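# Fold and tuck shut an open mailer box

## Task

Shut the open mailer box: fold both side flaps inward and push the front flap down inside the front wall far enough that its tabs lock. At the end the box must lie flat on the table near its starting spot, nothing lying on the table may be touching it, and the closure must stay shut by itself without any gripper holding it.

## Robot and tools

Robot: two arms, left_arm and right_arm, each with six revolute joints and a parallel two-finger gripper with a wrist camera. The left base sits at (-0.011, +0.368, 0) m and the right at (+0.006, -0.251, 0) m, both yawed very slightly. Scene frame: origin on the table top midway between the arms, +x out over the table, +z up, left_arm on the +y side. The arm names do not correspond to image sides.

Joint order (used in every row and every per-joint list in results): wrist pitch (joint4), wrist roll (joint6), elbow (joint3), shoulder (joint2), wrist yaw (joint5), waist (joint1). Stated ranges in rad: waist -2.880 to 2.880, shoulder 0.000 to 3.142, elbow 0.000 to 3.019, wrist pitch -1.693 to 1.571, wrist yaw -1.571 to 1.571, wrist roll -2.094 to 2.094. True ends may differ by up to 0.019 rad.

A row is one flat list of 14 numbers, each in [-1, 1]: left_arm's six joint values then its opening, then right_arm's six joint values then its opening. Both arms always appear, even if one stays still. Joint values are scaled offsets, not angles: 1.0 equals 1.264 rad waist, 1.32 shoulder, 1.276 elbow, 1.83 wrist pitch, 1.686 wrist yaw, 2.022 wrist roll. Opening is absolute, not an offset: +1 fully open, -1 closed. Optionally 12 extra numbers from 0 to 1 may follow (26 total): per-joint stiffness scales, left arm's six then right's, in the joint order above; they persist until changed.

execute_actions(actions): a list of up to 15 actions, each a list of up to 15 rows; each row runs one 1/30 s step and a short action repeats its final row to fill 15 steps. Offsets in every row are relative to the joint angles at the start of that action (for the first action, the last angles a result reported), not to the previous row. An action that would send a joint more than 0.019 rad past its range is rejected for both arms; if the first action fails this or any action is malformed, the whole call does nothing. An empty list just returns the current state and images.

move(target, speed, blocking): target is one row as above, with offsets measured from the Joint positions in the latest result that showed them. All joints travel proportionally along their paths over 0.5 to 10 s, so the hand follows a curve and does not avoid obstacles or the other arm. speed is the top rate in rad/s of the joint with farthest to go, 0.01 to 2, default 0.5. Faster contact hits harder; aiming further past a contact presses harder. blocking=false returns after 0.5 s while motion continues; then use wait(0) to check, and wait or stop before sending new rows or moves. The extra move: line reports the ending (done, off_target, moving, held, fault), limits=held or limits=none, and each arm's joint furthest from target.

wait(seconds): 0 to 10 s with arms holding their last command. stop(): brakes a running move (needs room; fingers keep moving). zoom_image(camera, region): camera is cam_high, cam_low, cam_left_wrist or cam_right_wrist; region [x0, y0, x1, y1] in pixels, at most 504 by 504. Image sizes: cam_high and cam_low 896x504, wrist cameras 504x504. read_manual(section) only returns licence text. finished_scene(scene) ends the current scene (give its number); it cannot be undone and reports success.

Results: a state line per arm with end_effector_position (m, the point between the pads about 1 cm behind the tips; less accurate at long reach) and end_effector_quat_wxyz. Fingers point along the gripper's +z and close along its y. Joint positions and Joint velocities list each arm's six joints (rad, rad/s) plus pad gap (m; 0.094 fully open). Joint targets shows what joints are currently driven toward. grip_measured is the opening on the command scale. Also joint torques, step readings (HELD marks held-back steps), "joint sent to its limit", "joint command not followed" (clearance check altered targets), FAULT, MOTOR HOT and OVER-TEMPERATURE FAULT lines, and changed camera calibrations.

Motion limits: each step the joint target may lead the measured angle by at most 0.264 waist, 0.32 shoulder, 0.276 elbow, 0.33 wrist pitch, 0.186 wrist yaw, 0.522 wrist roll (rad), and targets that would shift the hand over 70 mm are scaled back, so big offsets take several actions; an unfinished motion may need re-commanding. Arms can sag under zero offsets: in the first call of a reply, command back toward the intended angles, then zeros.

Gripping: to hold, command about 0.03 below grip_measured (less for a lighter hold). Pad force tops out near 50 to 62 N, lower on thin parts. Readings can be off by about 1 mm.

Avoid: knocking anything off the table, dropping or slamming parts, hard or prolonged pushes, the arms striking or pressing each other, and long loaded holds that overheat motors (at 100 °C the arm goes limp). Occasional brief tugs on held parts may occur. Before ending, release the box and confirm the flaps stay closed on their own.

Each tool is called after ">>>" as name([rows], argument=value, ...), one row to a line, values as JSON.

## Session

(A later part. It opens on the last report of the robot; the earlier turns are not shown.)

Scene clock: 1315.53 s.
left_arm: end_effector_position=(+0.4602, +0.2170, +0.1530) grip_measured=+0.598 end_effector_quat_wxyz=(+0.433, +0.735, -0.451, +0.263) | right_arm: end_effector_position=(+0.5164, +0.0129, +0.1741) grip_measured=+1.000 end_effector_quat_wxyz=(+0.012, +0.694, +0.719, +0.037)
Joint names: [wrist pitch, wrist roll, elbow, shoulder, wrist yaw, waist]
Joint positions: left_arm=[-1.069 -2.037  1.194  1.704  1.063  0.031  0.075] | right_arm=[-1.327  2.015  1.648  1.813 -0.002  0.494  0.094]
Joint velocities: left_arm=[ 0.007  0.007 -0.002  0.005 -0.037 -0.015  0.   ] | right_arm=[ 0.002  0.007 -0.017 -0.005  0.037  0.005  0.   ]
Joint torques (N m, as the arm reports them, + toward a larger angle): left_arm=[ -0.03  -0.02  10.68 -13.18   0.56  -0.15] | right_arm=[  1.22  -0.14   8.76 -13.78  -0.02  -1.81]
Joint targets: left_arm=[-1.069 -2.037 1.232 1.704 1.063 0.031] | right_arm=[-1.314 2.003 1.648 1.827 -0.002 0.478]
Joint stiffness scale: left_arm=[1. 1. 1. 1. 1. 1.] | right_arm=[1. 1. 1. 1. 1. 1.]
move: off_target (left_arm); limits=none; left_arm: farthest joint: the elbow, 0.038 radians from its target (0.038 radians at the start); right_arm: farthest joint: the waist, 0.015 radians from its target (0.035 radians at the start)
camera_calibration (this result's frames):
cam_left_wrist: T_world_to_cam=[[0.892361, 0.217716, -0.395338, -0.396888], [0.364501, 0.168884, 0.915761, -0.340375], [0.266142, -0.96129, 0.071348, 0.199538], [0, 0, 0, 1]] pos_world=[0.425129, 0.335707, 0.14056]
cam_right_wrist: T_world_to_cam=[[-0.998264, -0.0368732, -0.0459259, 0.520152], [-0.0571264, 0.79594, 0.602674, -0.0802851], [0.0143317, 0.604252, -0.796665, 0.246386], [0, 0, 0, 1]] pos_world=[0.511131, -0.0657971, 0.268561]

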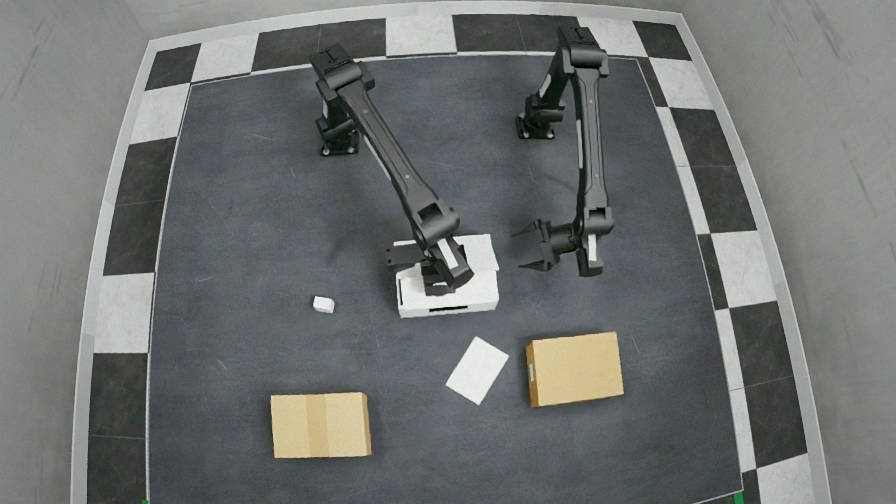

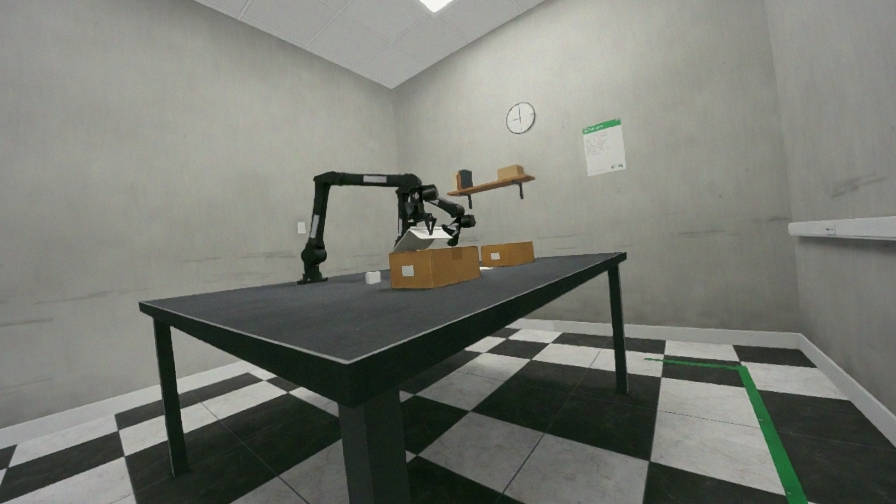

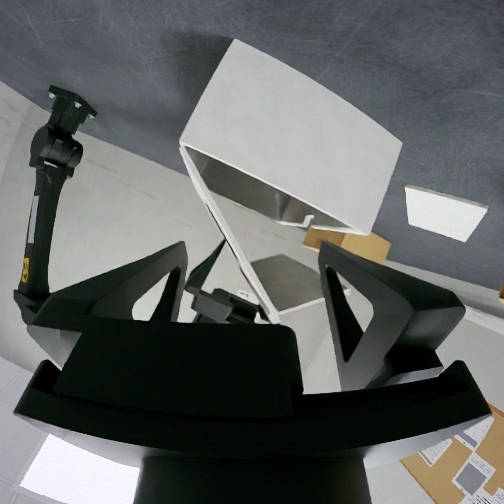

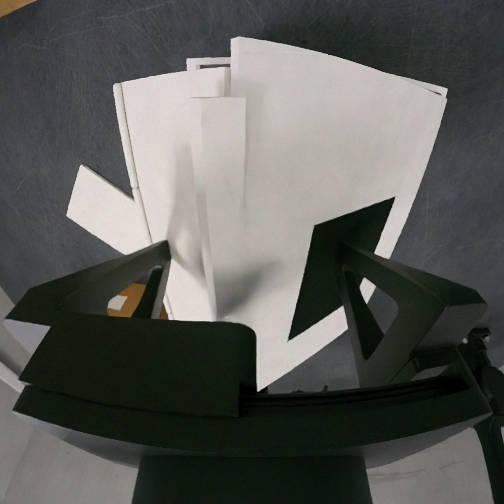

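>>> move(target=[-0.018,0.7,0.12,0.07,0,0,-0.2,0,0,0.02,0,0,0,1], speed=1)

>>> move(target=[0,0.63,0.035,0,0,-0.06,-0.2,0,0,0.02,0,0,0,1], speed=1)

Scene clock: 1346.40 s.
left_arm: end_effector_position=(+0.4946, +0.2170, +0.1566) grip_measured=-0.198 end_effector_quat_wxyz=(-0.157, -0.269, +0.819, -0.482) | right_arm: end_effector_position=(+0.5164, +0.0129, +0.1741) grip_measured=+1.000 end_effector_quat_wxyz=(+0.012, +0.694, +0.719, +0.037)
Joint names: [wrist pitch, wrist roll, elbow, shoulder, wrist yaw, waist]
Joint positions: left_arm=[-1.095 -0.637  1.303  1.774  1.063  0.031  0.038] | right_arm=[-1.327  2.014  1.648  1.813 -0.002  0.494  0.094]
Joint velocities: left_arm=[-0.002  0.007  0.002 -0.034  0.007 -0.015 -0.001] | right_arm=[-0.012  0.022 -0.007  0.015  0.022  0.005  0.   ]
Joint torques (N m, as the arm reports them, + toward a larger angle): left_arm=[ -0.21   0.22  11.49 -12.76   0.58  -0.11] | right_arm=[  0.85   0.02  10.91 -14.93   0.04   0.15]
Joint targets: left_arm=[-1.102 -0.622 1.347 1.796 1.063 0.031] | right_arm=[-1.327 2.014 1.673 1.813 -0.002 0.494]
Joint stiffness scale: left_arm=[1. 1. 1. 1. 1. 1.] | right_arm=[1. 1. 1. 1. 1. 1.]
move: off_target (left_arm, right_arm); limits=none; left_arm: farthest joint: the elbow, 0.044 radians from its target (0.153 radians at the start); right_arm: farthest joint: the elbow, 0.026 radians from its target (0.026 radians at the start)
camera_calibration (this result's frames):
cam_left_wrist: T_world_to_cam=[[0.587542, -0.390683, 0.708634, -0.316271], [-0.652322, 0.289517, 0.700469, 0.154249], [-0.478822, -0.873812, -0.0847477, 0.564044], [0, 0, 0, 1]] pos_world=[0.556519, 0.324649, 0.163875]
cam_right_wrist: T_world_to_cam=[[-0.998249, -0.037254, -0.0459393, 0.520151], [-0.0574377, 0.795934, 0.602653, -0.0801204], [0.0141134, 0.604236, -0.79668, 0.246501], [0, 0, 0, 1]] pos_world=[0.51116, -0.0657967, 0.268563]

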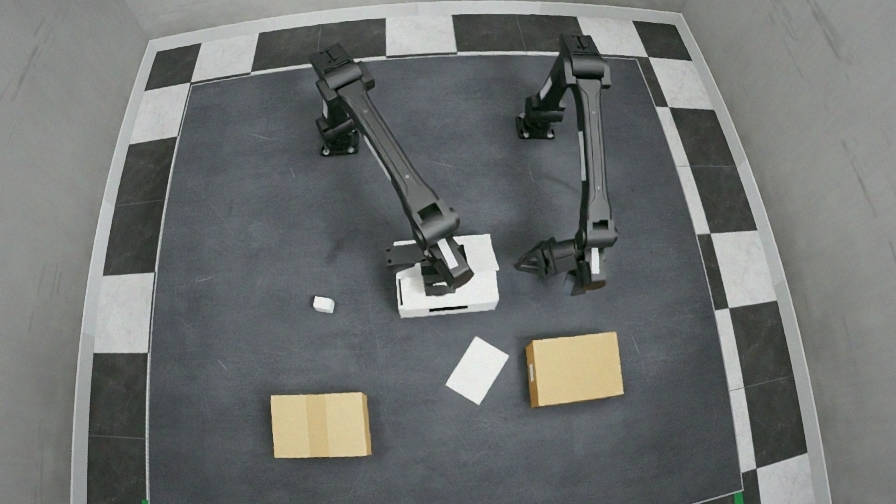

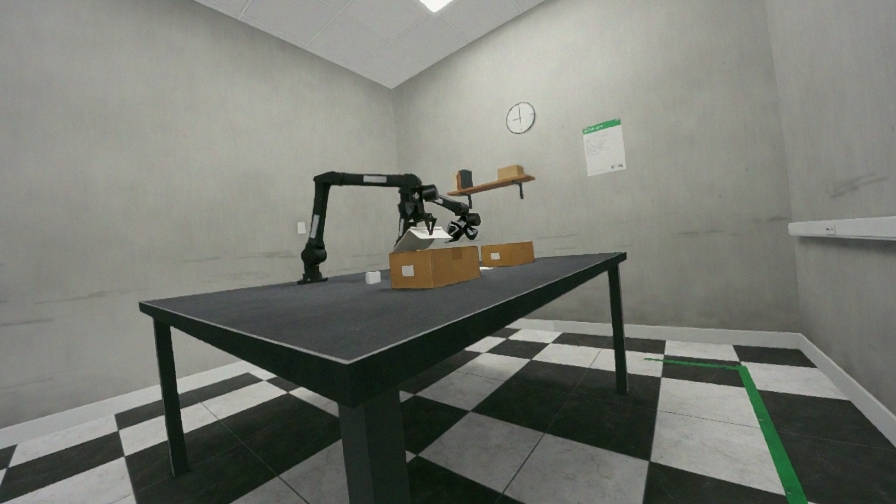

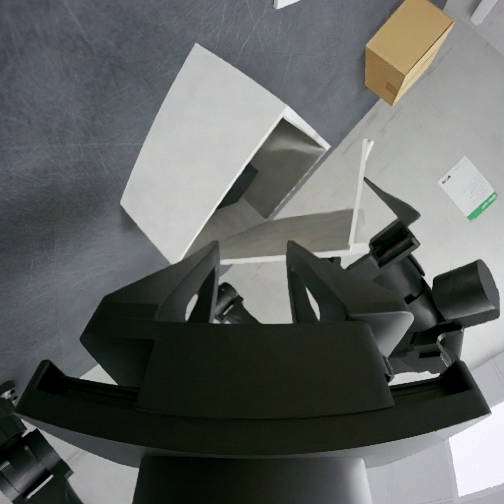

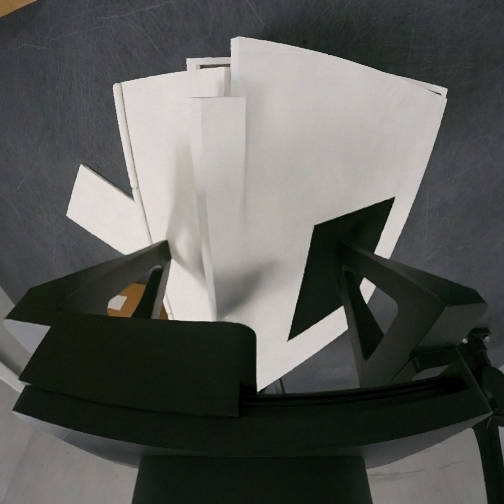

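Scene clock: 1348.63 s.
left_arm: end_effector_position=(+0.4820, +0.1818, +0.1559) grip_measured=-0.198 end_effector_quat_wxyz=(+0.138, +0.293, +0.811, -0.488) | right_arm: end_effector_position=(+0.5164, +0.0129, +0.1741) grip_measured=+1.000 end_effector_quat_wxyz=(+0.012, +0.694, +0.719, +0.037)
Joint names: [wrist pitch, wrist roll, elbow, shoulder, wrist yaw, waist]
Joint positions: left_arm=[-1.095  0.621  1.3    1.774  1.063 -0.039  0.038] | right_arm=[-1.327  2.014  1.648  1.813 -0.002  0.494  0.094]
Joint velocities: left_arm=[ 0.002  0.022 -0.002 -0.005 -0.051 -0.005 -0.001] | right_arm=[ 0.007 -0.007 -0.007 -0.005 -0.007  0.005  0.   ]
Joint torques (N m, as the arm reports them, + toward a larger angle): left_arm=[  0.14   0.23  11.72 -14.45   0.63  -0.53] | right_arm=[  0.87   0.01  10.88 -15.44  -0.05  -0.26]
Joint targets: left_arm=[-1.095 0.637 1.348 1.774 1.063 -0.044] | right_arm=[-1.327 2.014 1.673 1.813 -0.002 0.494]
Joint stiffness scale: left_arm=[1. 1. 1. 1. 1. 1.] | right_arm=[1. 1. 1. 1. 1. 1.]
move: off_target (left_arm, right_arm); limits=none; left_arm: farthest joint: the elbow, 0.047 radians from its target (0.045 radians at the start); right_arm: farthest joint: the elbow, 0.026 radians from its target (0.026 radians at the start)
camera_calibration (this result's frames):
cam_left_wrist: T_world_to_cam=[[-0.613742, -0.349169, 0.708097, 0.249464], [-0.595595, 0.793508, -0.124945, 0.166434], [-0.518254, -0.498423, -0.694973, 0.573014], [0, 0, 0, 1]] pos_world=[0.5492, 0.240641, 0.24238]
cam_right_wrist: T_world_to_cam=[[-0.998249, -0.037254, -0.0459393, 0.520151], [-0.0574377, 0.795934, 0.602653, -0.0801204], [0.0141134, 0.604236, -0.79668, 0.246501], [0, 0, 0, 1]] pos_world=[0.51116, -0.0657967, 0.268563]

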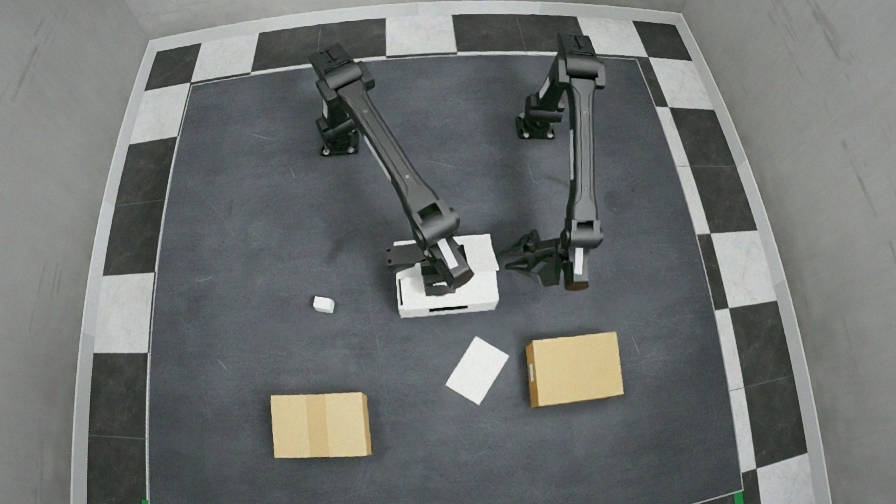

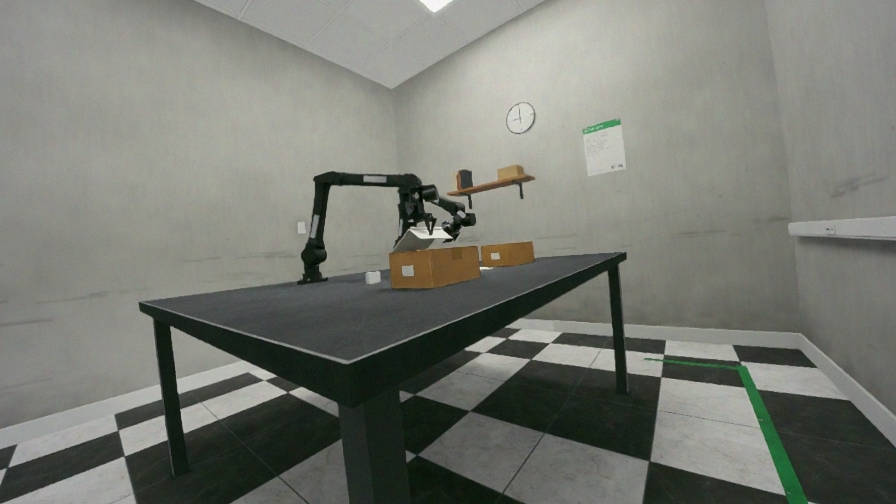

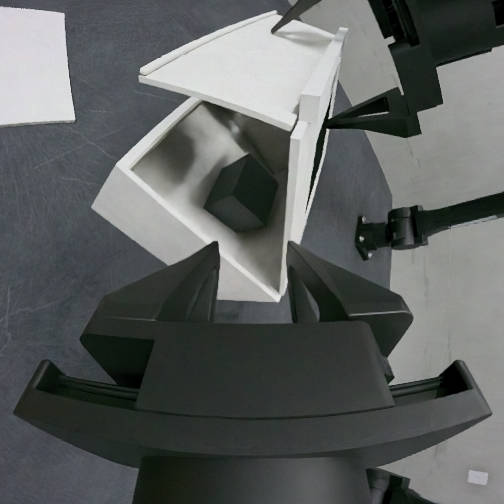

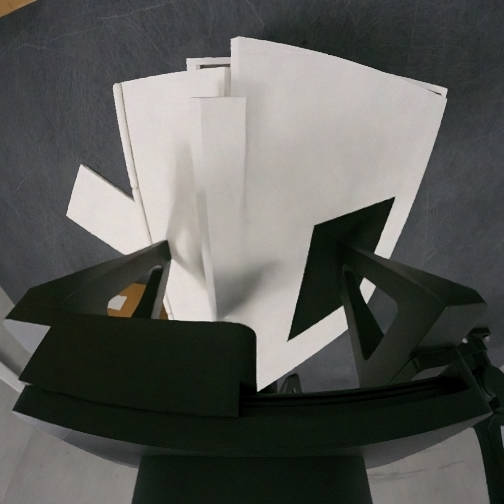

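>>> move(target=[0,0,0.037,0,0,-0.105,-0.1,0,0,0.02,0,0,0,1], speed=0.1)

Scene clock: 1359.00 s.
left_arm: end_effector_position=(+0.4536, +0.1194, +0.1559) grip_measured=-0.102 end_effector_quat_wxyz=(+0.107, +0.345, +0.790, -0.496) | right_arm: end_effector_position=(+0.5164, +0.0129, +0.1741) grip_measured=+1.000 end_effector_quat_wxyz=(+0.012, +0.694, +0.719, +0.037)
Joint names: [wrist pitch, wrist roll, elbow, shoulder, wrist yaw, waist]
Joint positions: left_arm=[-1.095  0.621  1.3    1.774  1.063 -0.169  0.042] | right_arm=[-1.327  2.014  1.648  1.813 -0.002  0.494  0.094]
Joint velocities: left_arm=[-0.002  0.037 -0.002 -0.015 -0.037  0.015 -0.001] | right_arm=[ 0.012 -0.007  0.002 -0.005  0.051  0.005  0.   ]
Joint torques (N m, as the arm reports them, + toward a larger angle): left_arm=[  0.13   0.08  11.7  -14.46   0.64  -0.31] | right_arm=[  0.76   0.02  10.79 -15.17   0.01  -0.26]
Joint targets: left_arm=[-1.095 0.621 1.348 1.774 1.063 -0.172] | right_arm=[-1.327 2.014 1.673 1.813 -0.002 0.494]
Joint stiffness scale: left_arm=[1. 1. 1. 1. 1. 1.] | right_arm=[1. 1. 1. 1. 1. 1.]
move: off_target (left_arm, right_arm); limits=none; left_arm: farthest joint: the elbow, 0.047 radians from its target (0.047 radians at the start); right_arm: farthest joint: the elbow, 0.026 radians from its target (0.026 radians at the start)
camera_calibration (this result's frames):
cam_left_wrist: T_world_to_cam=[[-0.654131, -0.266438, 0.707901, 0.218768], [-0.48743, 0.864145, -0.125162, 0.141591], [-0.578381, -0.426925, -0.695133, 0.546003], [0, 0, 0, 1]] pos_world=[0.527916, 0.169035, 0.2424]
cam_right_wrist: T_world_to_cam=[[-0.998249, -0.037254, -0.0459393, 0.520151], [-0.0574377, 0.795934, 0.602653, -0.0801204], [0.0141134, 0.604236, -0.79668, 0.246501], [0, 0, 0, 1]] pos_world=[0.51116, -0.0657967, 0.268563]

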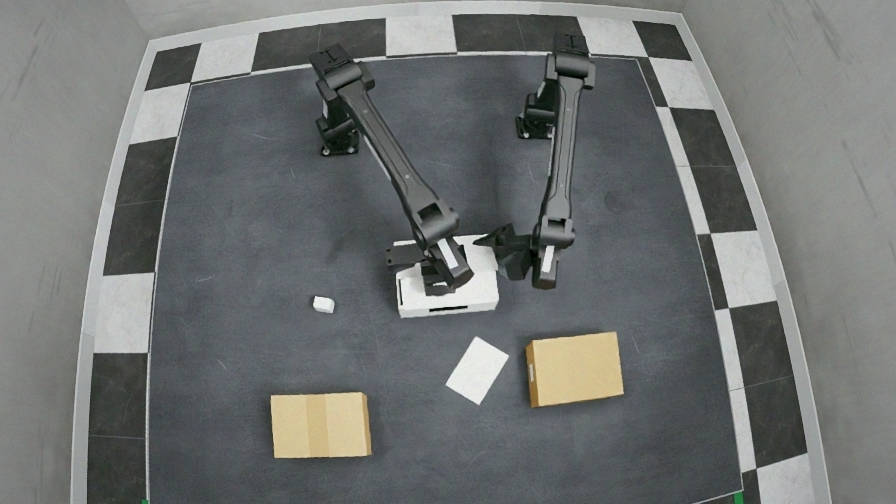

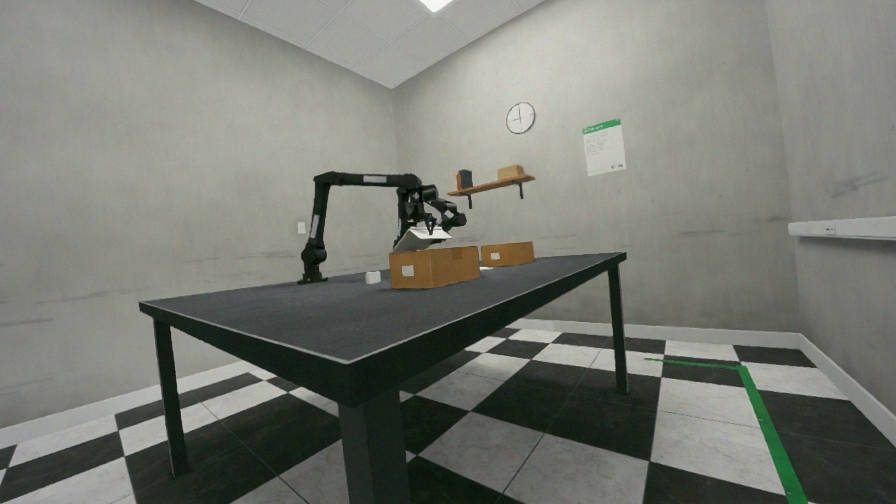

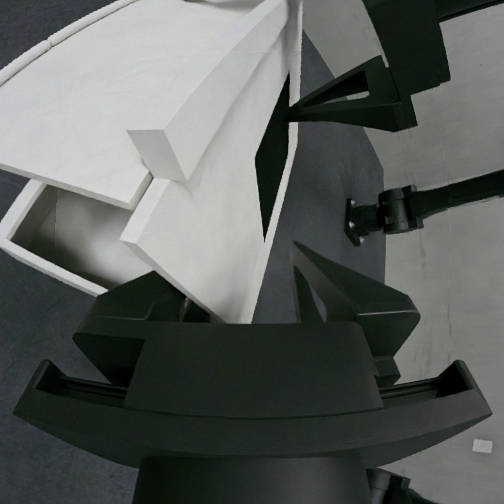

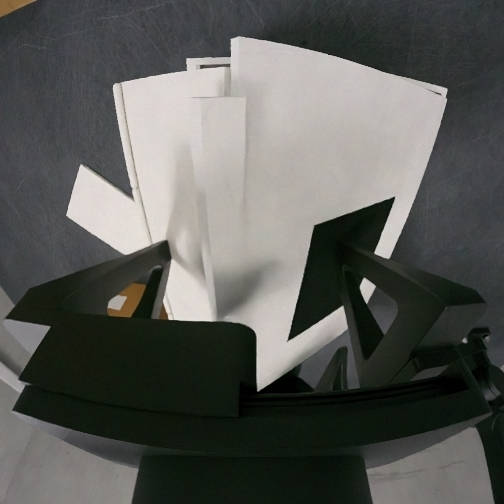

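>>> move(target=[0,0,0.037,0,0,0,-0.2,0.012,0,-0.04,-0.036,0,0.018,0.4], speed=0.1)

>>> zoom_image(camera="cam_low", region=[370,170,490,270])

Scene clock: 1371.70 s.
left_arm: end_effector_position=(+0.4548, +0.1199, +0.1561) grip_measured=-0.198 end_effector_quat_wxyz=(+0.107, +0.346, +0.791, -0.493) | right_arm: end_effector_position=(+0.5043, +0.0100, +0.1787) grip_measured=+0.402 end_effector_quat_wxyz=(+0.013, +0.692, +0.720, +0.043)
Joint names: [wrist pitch, wrist roll, elbow, shoulder, wrist yaw, waist]
Joint positions: left_arm=[-1.095  0.621  1.303  1.774  1.059 -0.168  0.038] | right_arm=[-1.31   2.014  1.601  1.771 -0.003  0.499  0.066]
Joint velocities: left_arm=[-0.012 -0.095 -0.012 -0.005  0.007 -0.005 -0.001] | right_arm=[-0.002 -0.037 -0.002 -0.005 -0.007  0.005  0.001]
Joint torques (N m, as the arm reports them, + toward a larger angle): left_arm=[  0.14   0.09  11.49 -14.61   0.82  -0.16] | right_arm=[  0.9    0.03   8.58 -15.16   0.06   1.23]
Joint targets: left_arm=[-1.095 0.621 1.347 1.774 1.063 -0.169] | right_arm=[-1.306 2.014 1.597 1.765 -0.001 0.516]
Joint stiffness scale: left_arm=[1. 1. 1. 1. 1. 1.] | right_arm=[1. 1. 1. 1. 1. 1.]
move: off_target (left_arm); limits=none; left_arm: farthest joint: the elbow, 0.044 radians from its target (0.047 radians at the start); right_arm: farthest joint: the waist, 0.018 radians from its target (0.023 radians at the start)
camera_calibration (this result's frames):
cam_left_wrist: T_world_to_cam=[[-0.656415, -0.269739, 0.704528, 0.221463], [-0.487665, 0.864256, -0.123468, 0.141523], [-0.575588, -0.42462, -0.698853, 0.546085], [0, 0, 0, 1]] pos_world=[0.528708, 0.169304, 0.24308]
cam_right_wrist: T_world_to_cam=[[-0.997513, -0.0419429, -0.0566397, 0.509797], [-0.0677598, 0.791798, 0.607013, -0.0767546], [0.0193872, 0.609342, -0.792671, 0.248695], [0, 0, 0, 1]] pos_world=[0.498507, -0.0693836, 0.272599]

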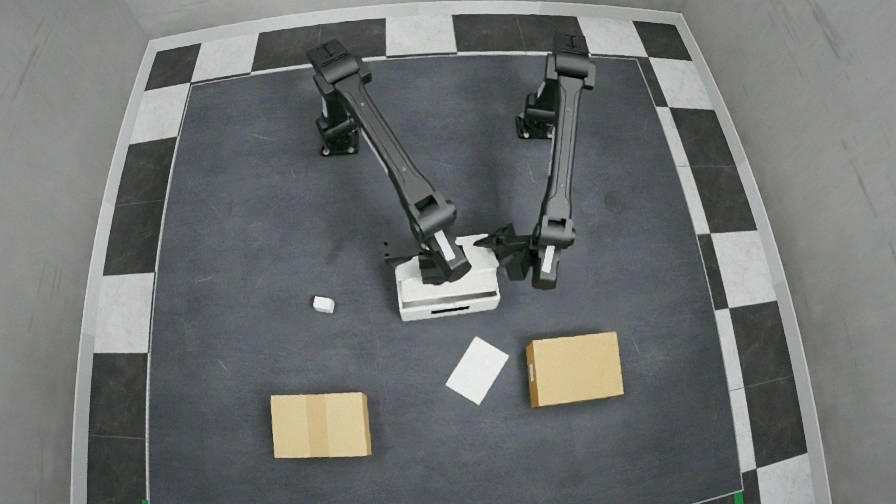

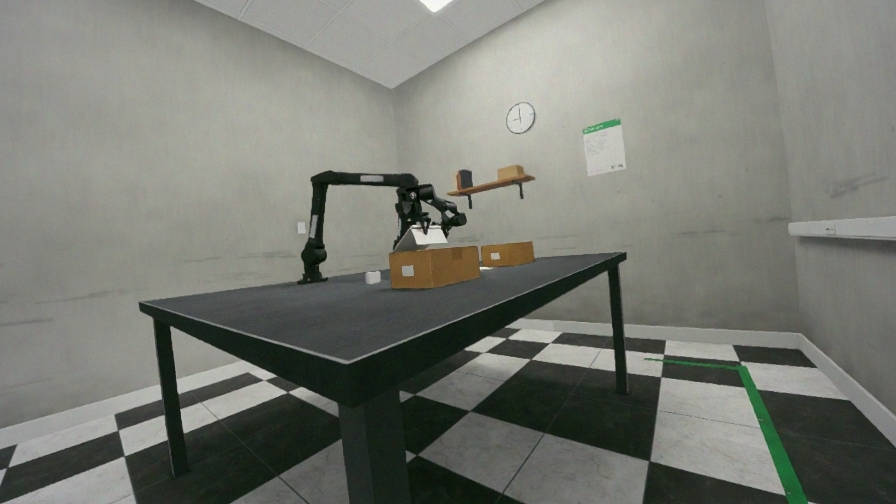

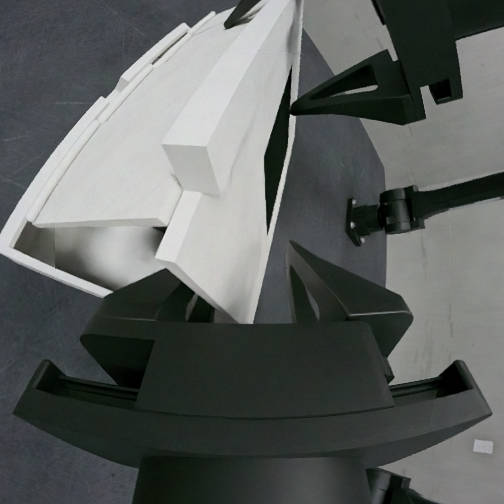

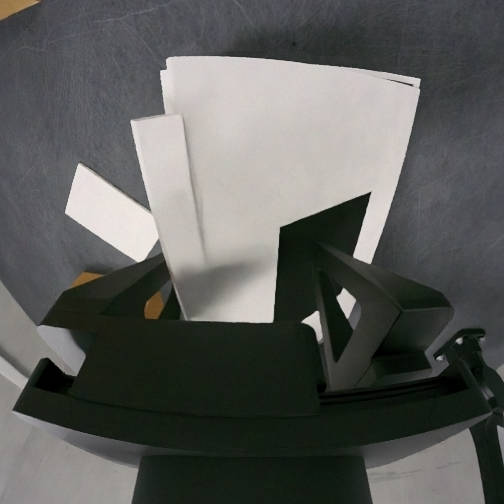

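Region (370, 170, 490, 270) of cam_low's 896x504 image, scaled by 4.200, with more detail than that image has.

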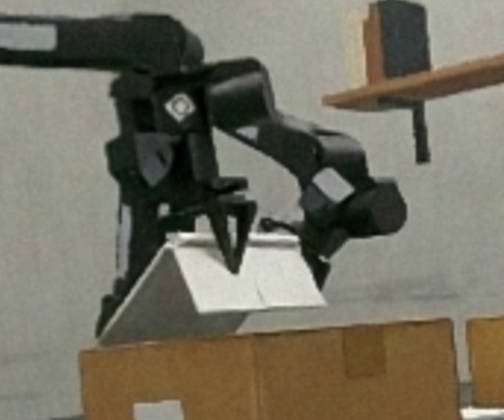

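>>> move(target=[0,0,0.037,0,0,0.17,0,0,0,0.02,0,0,0,0.4], speed=0.15)

>>> move(target=[0,0,0.037,0,0,0,0,-0.143,0,0.212,0.164,0,-0.02,0.4], speed=0.08)

Scene clock: 1396.97 s.
left_arm: end_effector_position=(+0.4969, +0.2249, +0.1561) grip_measured=-0.002 end_effector_quat_wxyz=(+0.160, +0.259, +0.823, -0.479) | right_arm: end_effector_position=(+0.5043, +0.0100, +0.1787) grip_measured=+0.402 end_effector_quat_wxyz=(+0.013, +0.692, +0.720, +0.043)
Joint names: [wrist pitch, wrist roll, elbow, shoulder, wrist yaw, waist]
Joint positions: left_arm=[-1.095  0.621  1.303  1.774  1.059  0.046  0.047] | right_arm=[-1.31   2.014  1.601  1.771 -0.003  0.499  0.066]
Joint velocities: left_arm=[-0.002  0.066 -0.002 -0.015  0.022 -0.005  0.   ] | right_arm=[-0.007  0.022 -0.012 -0.005 -0.037 -0.005  0.001]
Joint torques (N m, as the arm reports them, + toward a larger angle): left_arm=[  0.14   0.08  11.73 -14.41   0.63   0.  ] | right_arm=[  0.76   0.01  10.87 -15.31   0.01  -0.22]
Joint targets: left_arm=[-1.095 0.621 1.350 1.774 1.059 0.046] | right_arm=[-1.310 2.014 1.627 1.771 -0.003 0.499]
Joint stiffness scale: left_arm=[1. 1. 1. 1. 1. 1.] | right_arm=[1. 1. 1. 1. 1. 1.]
move: off_target (left_arm, right_arm); limits=none; left_arm: farthest joint: the elbow, 0.047 radians from its target (0.047 radians at the start); right_arm: farthest joint: the elbow, 0.025 radians from its target (0.025 radians at the start)
camera_calibration (this result's frames):
cam_left_wrist: T_world_to_cam=[[-0.583847, -0.40344, 0.704528, 0.271478], [-0.660654, 0.740467, -0.123468, 0.185175], [-0.471868, -0.537536, -0.698853, 0.588795], [0, 0, 0, 1]] pos_world=[0.558672, 0.288907, 0.24308]
cam_right_wrist: T_world_to_cam=[[-0.997513, -0.0419429, -0.0566397, 0.509797], [-0.0677598, 0.791798, 0.607013, -0.0767546], [0.0193872, 0.609342, -0.792671, 0.248695], [0, 0, 0, 1]] pos_world=[0.498507, -0.0693836, 0.272599]

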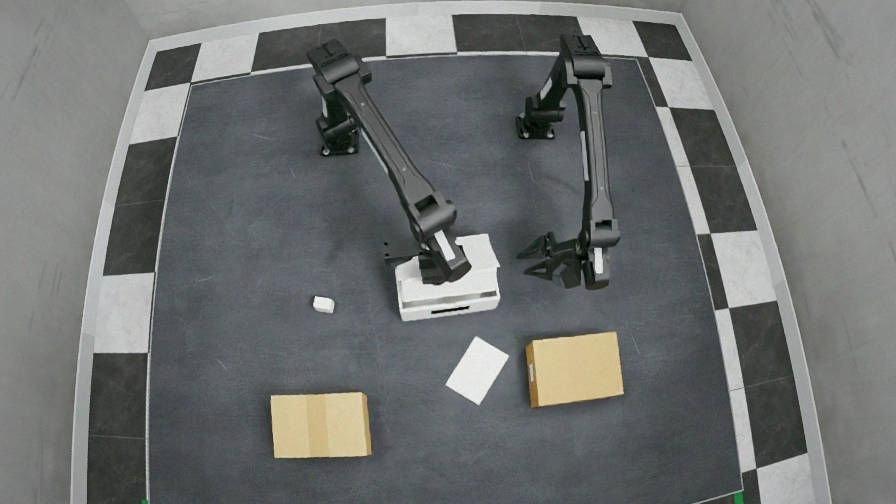

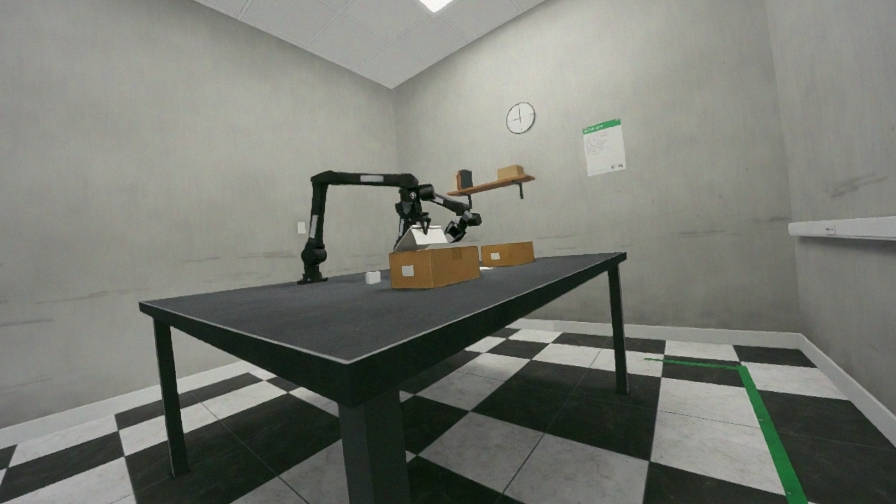

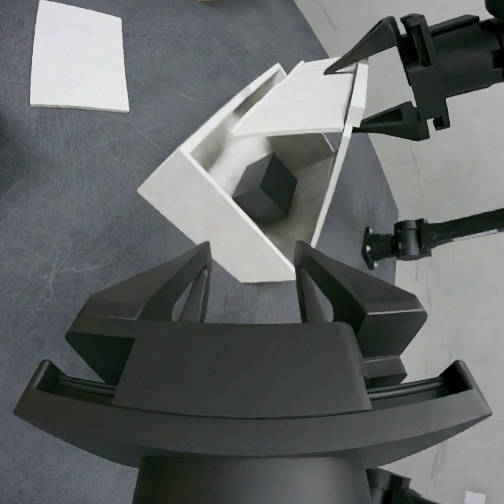

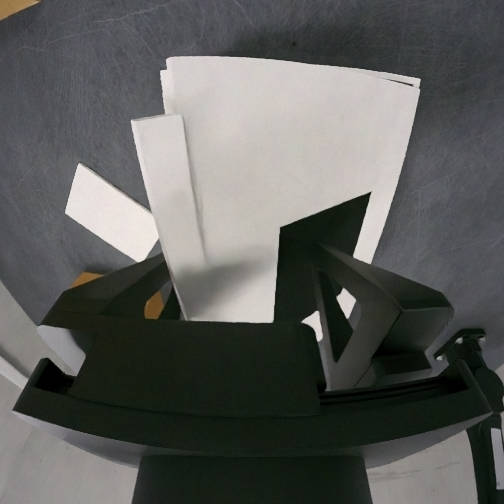

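Scene clock: 1400.63 s.
left_arm: end_effector_position=(+0.4978, +0.2249, +0.1570) grip_measured=-0.002 end_effector_quat_wxyz=(+0.161, +0.260, +0.823, -0.479) | right_arm: end_effector_position=(+0.5213, +0.0125, +0.1567) grip_measured=+0.402 end_effector_quat_wxyz=(-0.021, +0.695, +0.716, -0.060)
Joint names: [wrist pitch, wrist roll, elbow, shoulder, wrist yaw, waist]
Joint positions: left_arm=[-1.095  0.621  1.306  1.774  1.059  0.046  0.047] | right_arm=[-1.56   2.014  1.832  1.97  -0.001  0.489  0.066]
Joint velocities: left_arm=[ 0.017 -0.051 -0.007 -0.015  0.051  0.005 -0.001] | right_arm=[-0.007  0.007 -0.032 -0.005 -0.037 -0.015 -0.   ]
Joint torques (N m, as the arm reports them, + toward a larger angle): left_arm=[  0.13   0.09  11.49 -14.48   0.64  -0.16] | right_arm=[ -0.08  -0.03  11.66 -15.29  -0.1   -1.39]
Joint targets: left_arm=[-1.095 0.621 1.350 1.774 1.059 0.046] | right_arm=[-1.572 2.014 1.872 1.988 -0.003 0.474]
Joint stiffness scale: left_arm=[1. 1. 1. 1. 1. 1.] | right_arm=[1. 1. 1. 1. 1. 1.]
move: off_target (left_arm, right_arm); limits=none; left_arm: farthest joint: the elbow, 0.044 radians from its target (0.047 radians at the start); right_arm: farthest joint: the elbow, 0.040 radians from its target (0.270 radians at the start)
camera_calibration (this result's frames):
cam_left_wrist: T_world_to_cam=[[-0.585726, -0.403466, 0.702951, 0.272546], [-0.660322, 0.740472, -0.125204, 0.185969], [-0.47, -0.537509, -0.700131, 0.589121], [0, 0, 0, 1]] pos_world=[0.559324, 0.288916, 0.244159]
cam_right_wrist: T_world_to_cam=[[-0.989879, -0.0286627, 0.138991, 0.490783], [0.0490737, 0.849841, 0.52475, -0.113039], [-0.133161, 0.52626, -0.839832, 0.317366], [0, 0, 0, 1]] pos_world=[0.533623, -0.0568846, 0.257637]

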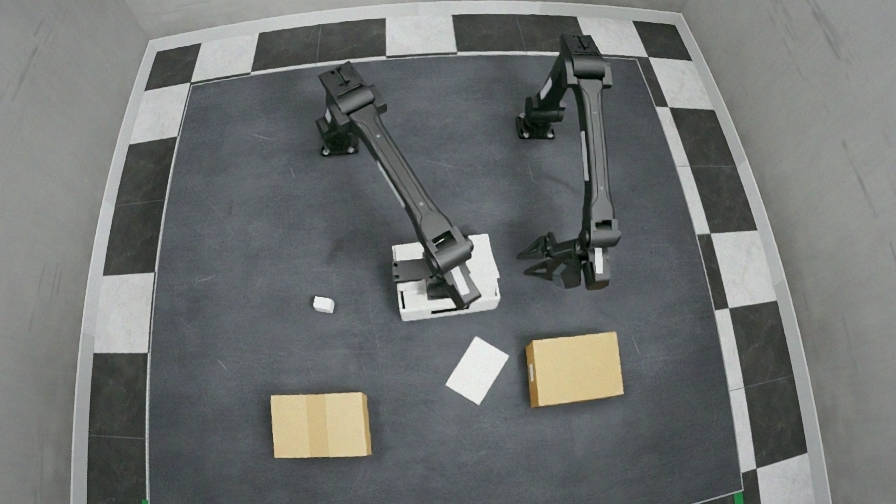

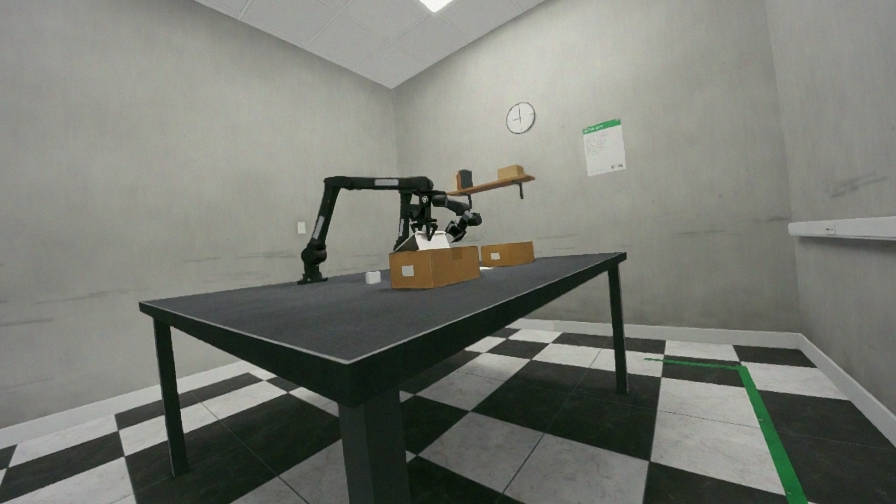

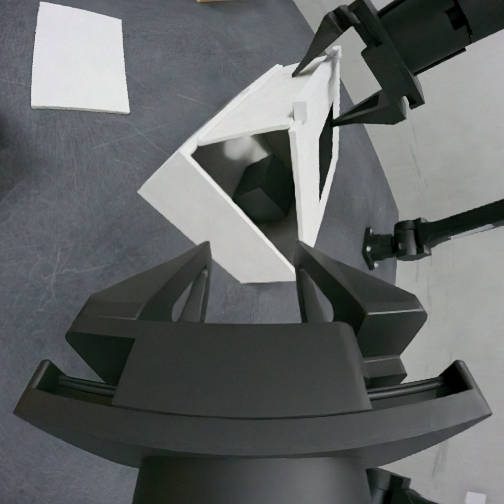

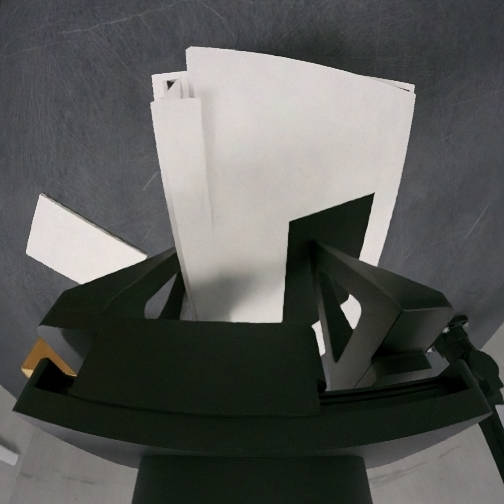

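>>> move(target=[0,0,0.035,0,0,0,0,-0.02,0,0.03,0.04,0,0,0.35], speed=0.04)

>>> zoom_image(camera="cam_left_wrist", region=[120,0,420,260])

Scene clock: 1415.27 s.
left_arm: end_effector_position=(+0.4978, +0.2249, +0.1570) grip_measured=-0.002 end_effector_quat_wxyz=(+0.161, +0.260, +0.823, -0.479) | right_arm: end_effector_position=(+0.5206, +0.0122, +0.1483) grip_measured=+0.352 end_effector_quat_wxyz=(-0.026, +0.694, +0.716, -0.075)
Joint names: [wrist pitch, wrist roll, elbow, shoulder, wrist yaw, waist]
Joint positions: left_arm=[-1.095  0.621  1.306  1.774  1.059  0.046  0.047] | right_arm=[-1.58   2.014  1.844  1.993 -0.001  0.489  0.064]
Joint velocities: left_arm=[ 0.002 -0.007  0.002 -0.015  0.007 -0.015 -0.   ] | right_arm=[-0.017  0.037  0.017 -0.005 -0.022 -0.015 -0.   ]
Joint torques (N m, as the arm reports them, + toward a larger angle): left_arm=[  0.14   0.08  11.52 -14.51   0.63  -0.11] | right_arm=[ -0.33   0.04  10.44 -15.6   -0.01  -0.3 ]
Joint targets: left_arm=[-1.095 0.621 1.350 1.774 1.059 0.046] | right_arm=[-1.597 2.014 1.870 2.022 -0.001 0.489]
Joint stiffness scale: left_arm=[1. 1. 1. 1. 1. 1.] | right_arm=[1. 1. 1. 1. 1. 1.]
move: off_target (left_arm, right_arm); limits=none; left_arm: farthest joint: the elbow, 0.045 radians from its target (0.045 radians at the start); right_arm: farthest joint: the shoulder, 0.029 radians from its target (0.053 radians at the start)
camera_calibration (this result's frames):
cam_left_wrist: T_world_to_cam=[[-0.585726, -0.403466, 0.702951, 0.272546], [-0.660322, 0.740472, -0.125204, 0.185969], [-0.47, -0.537509, -0.700131, 0.589121], [0, 0, 0, 1]] pos_world=[0.559324, 0.288916, 0.244159]
cam_right_wrist: T_world_to_cam=[[-0.985565, -0.0264497, 0.167217, 0.484792], [0.0636616, 0.857325, 0.510824, -0.11391], [-0.156871, 0.514096, -0.843266, 0.323403], [0, 0, 0, 1]] pos_world=[0.535778, -0.0557791, 0.249837]

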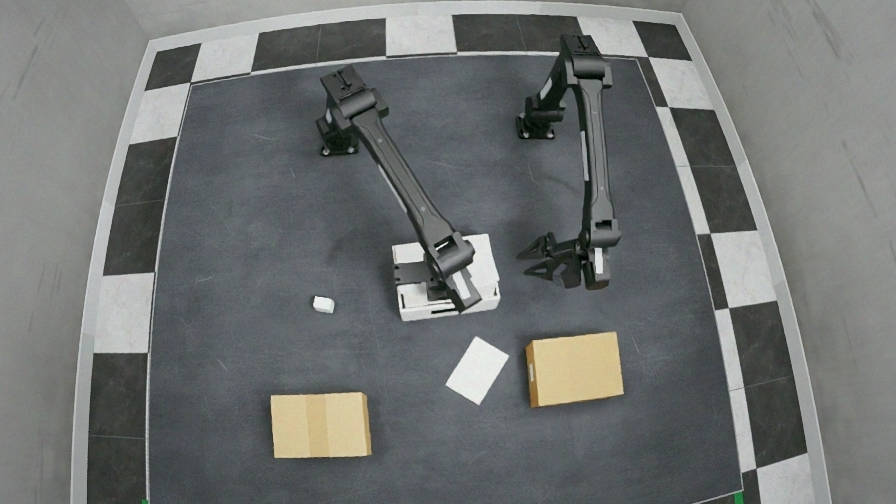

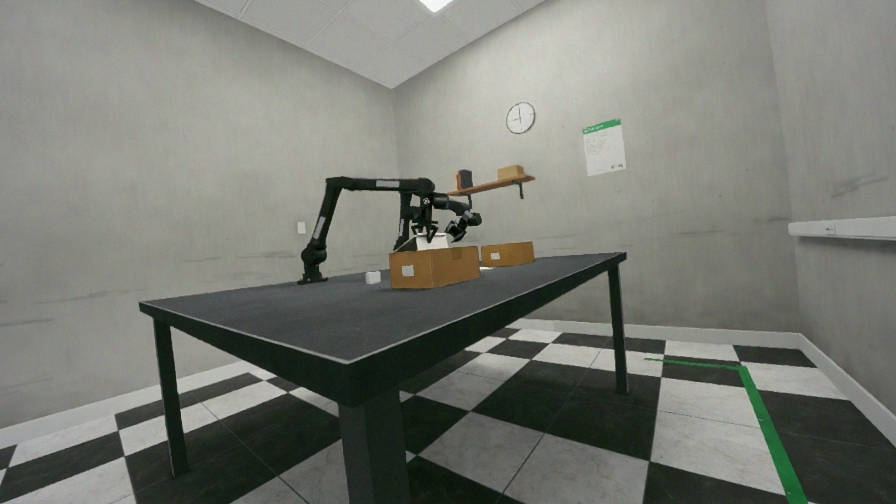

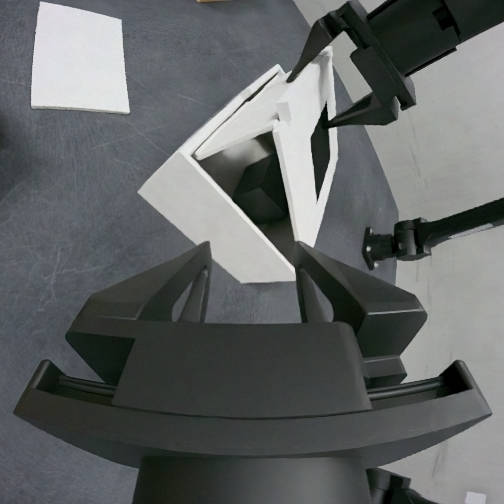

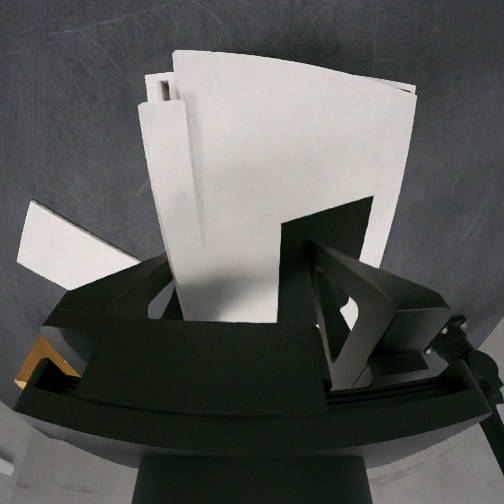

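Region (120, 0, 420, 260) of cam_left_wrist's 504x504 image, scaled by 1.680, with more detail than that image has; it fills the top 437 rows of this view, and the rest is white.

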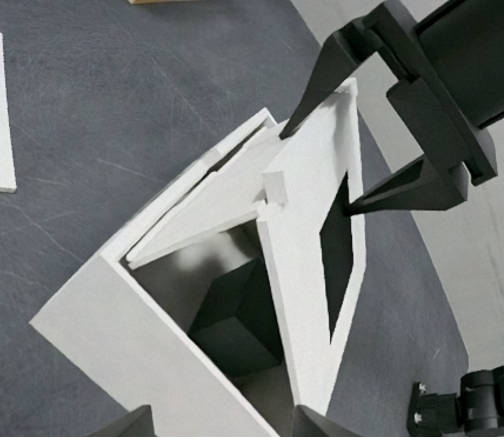

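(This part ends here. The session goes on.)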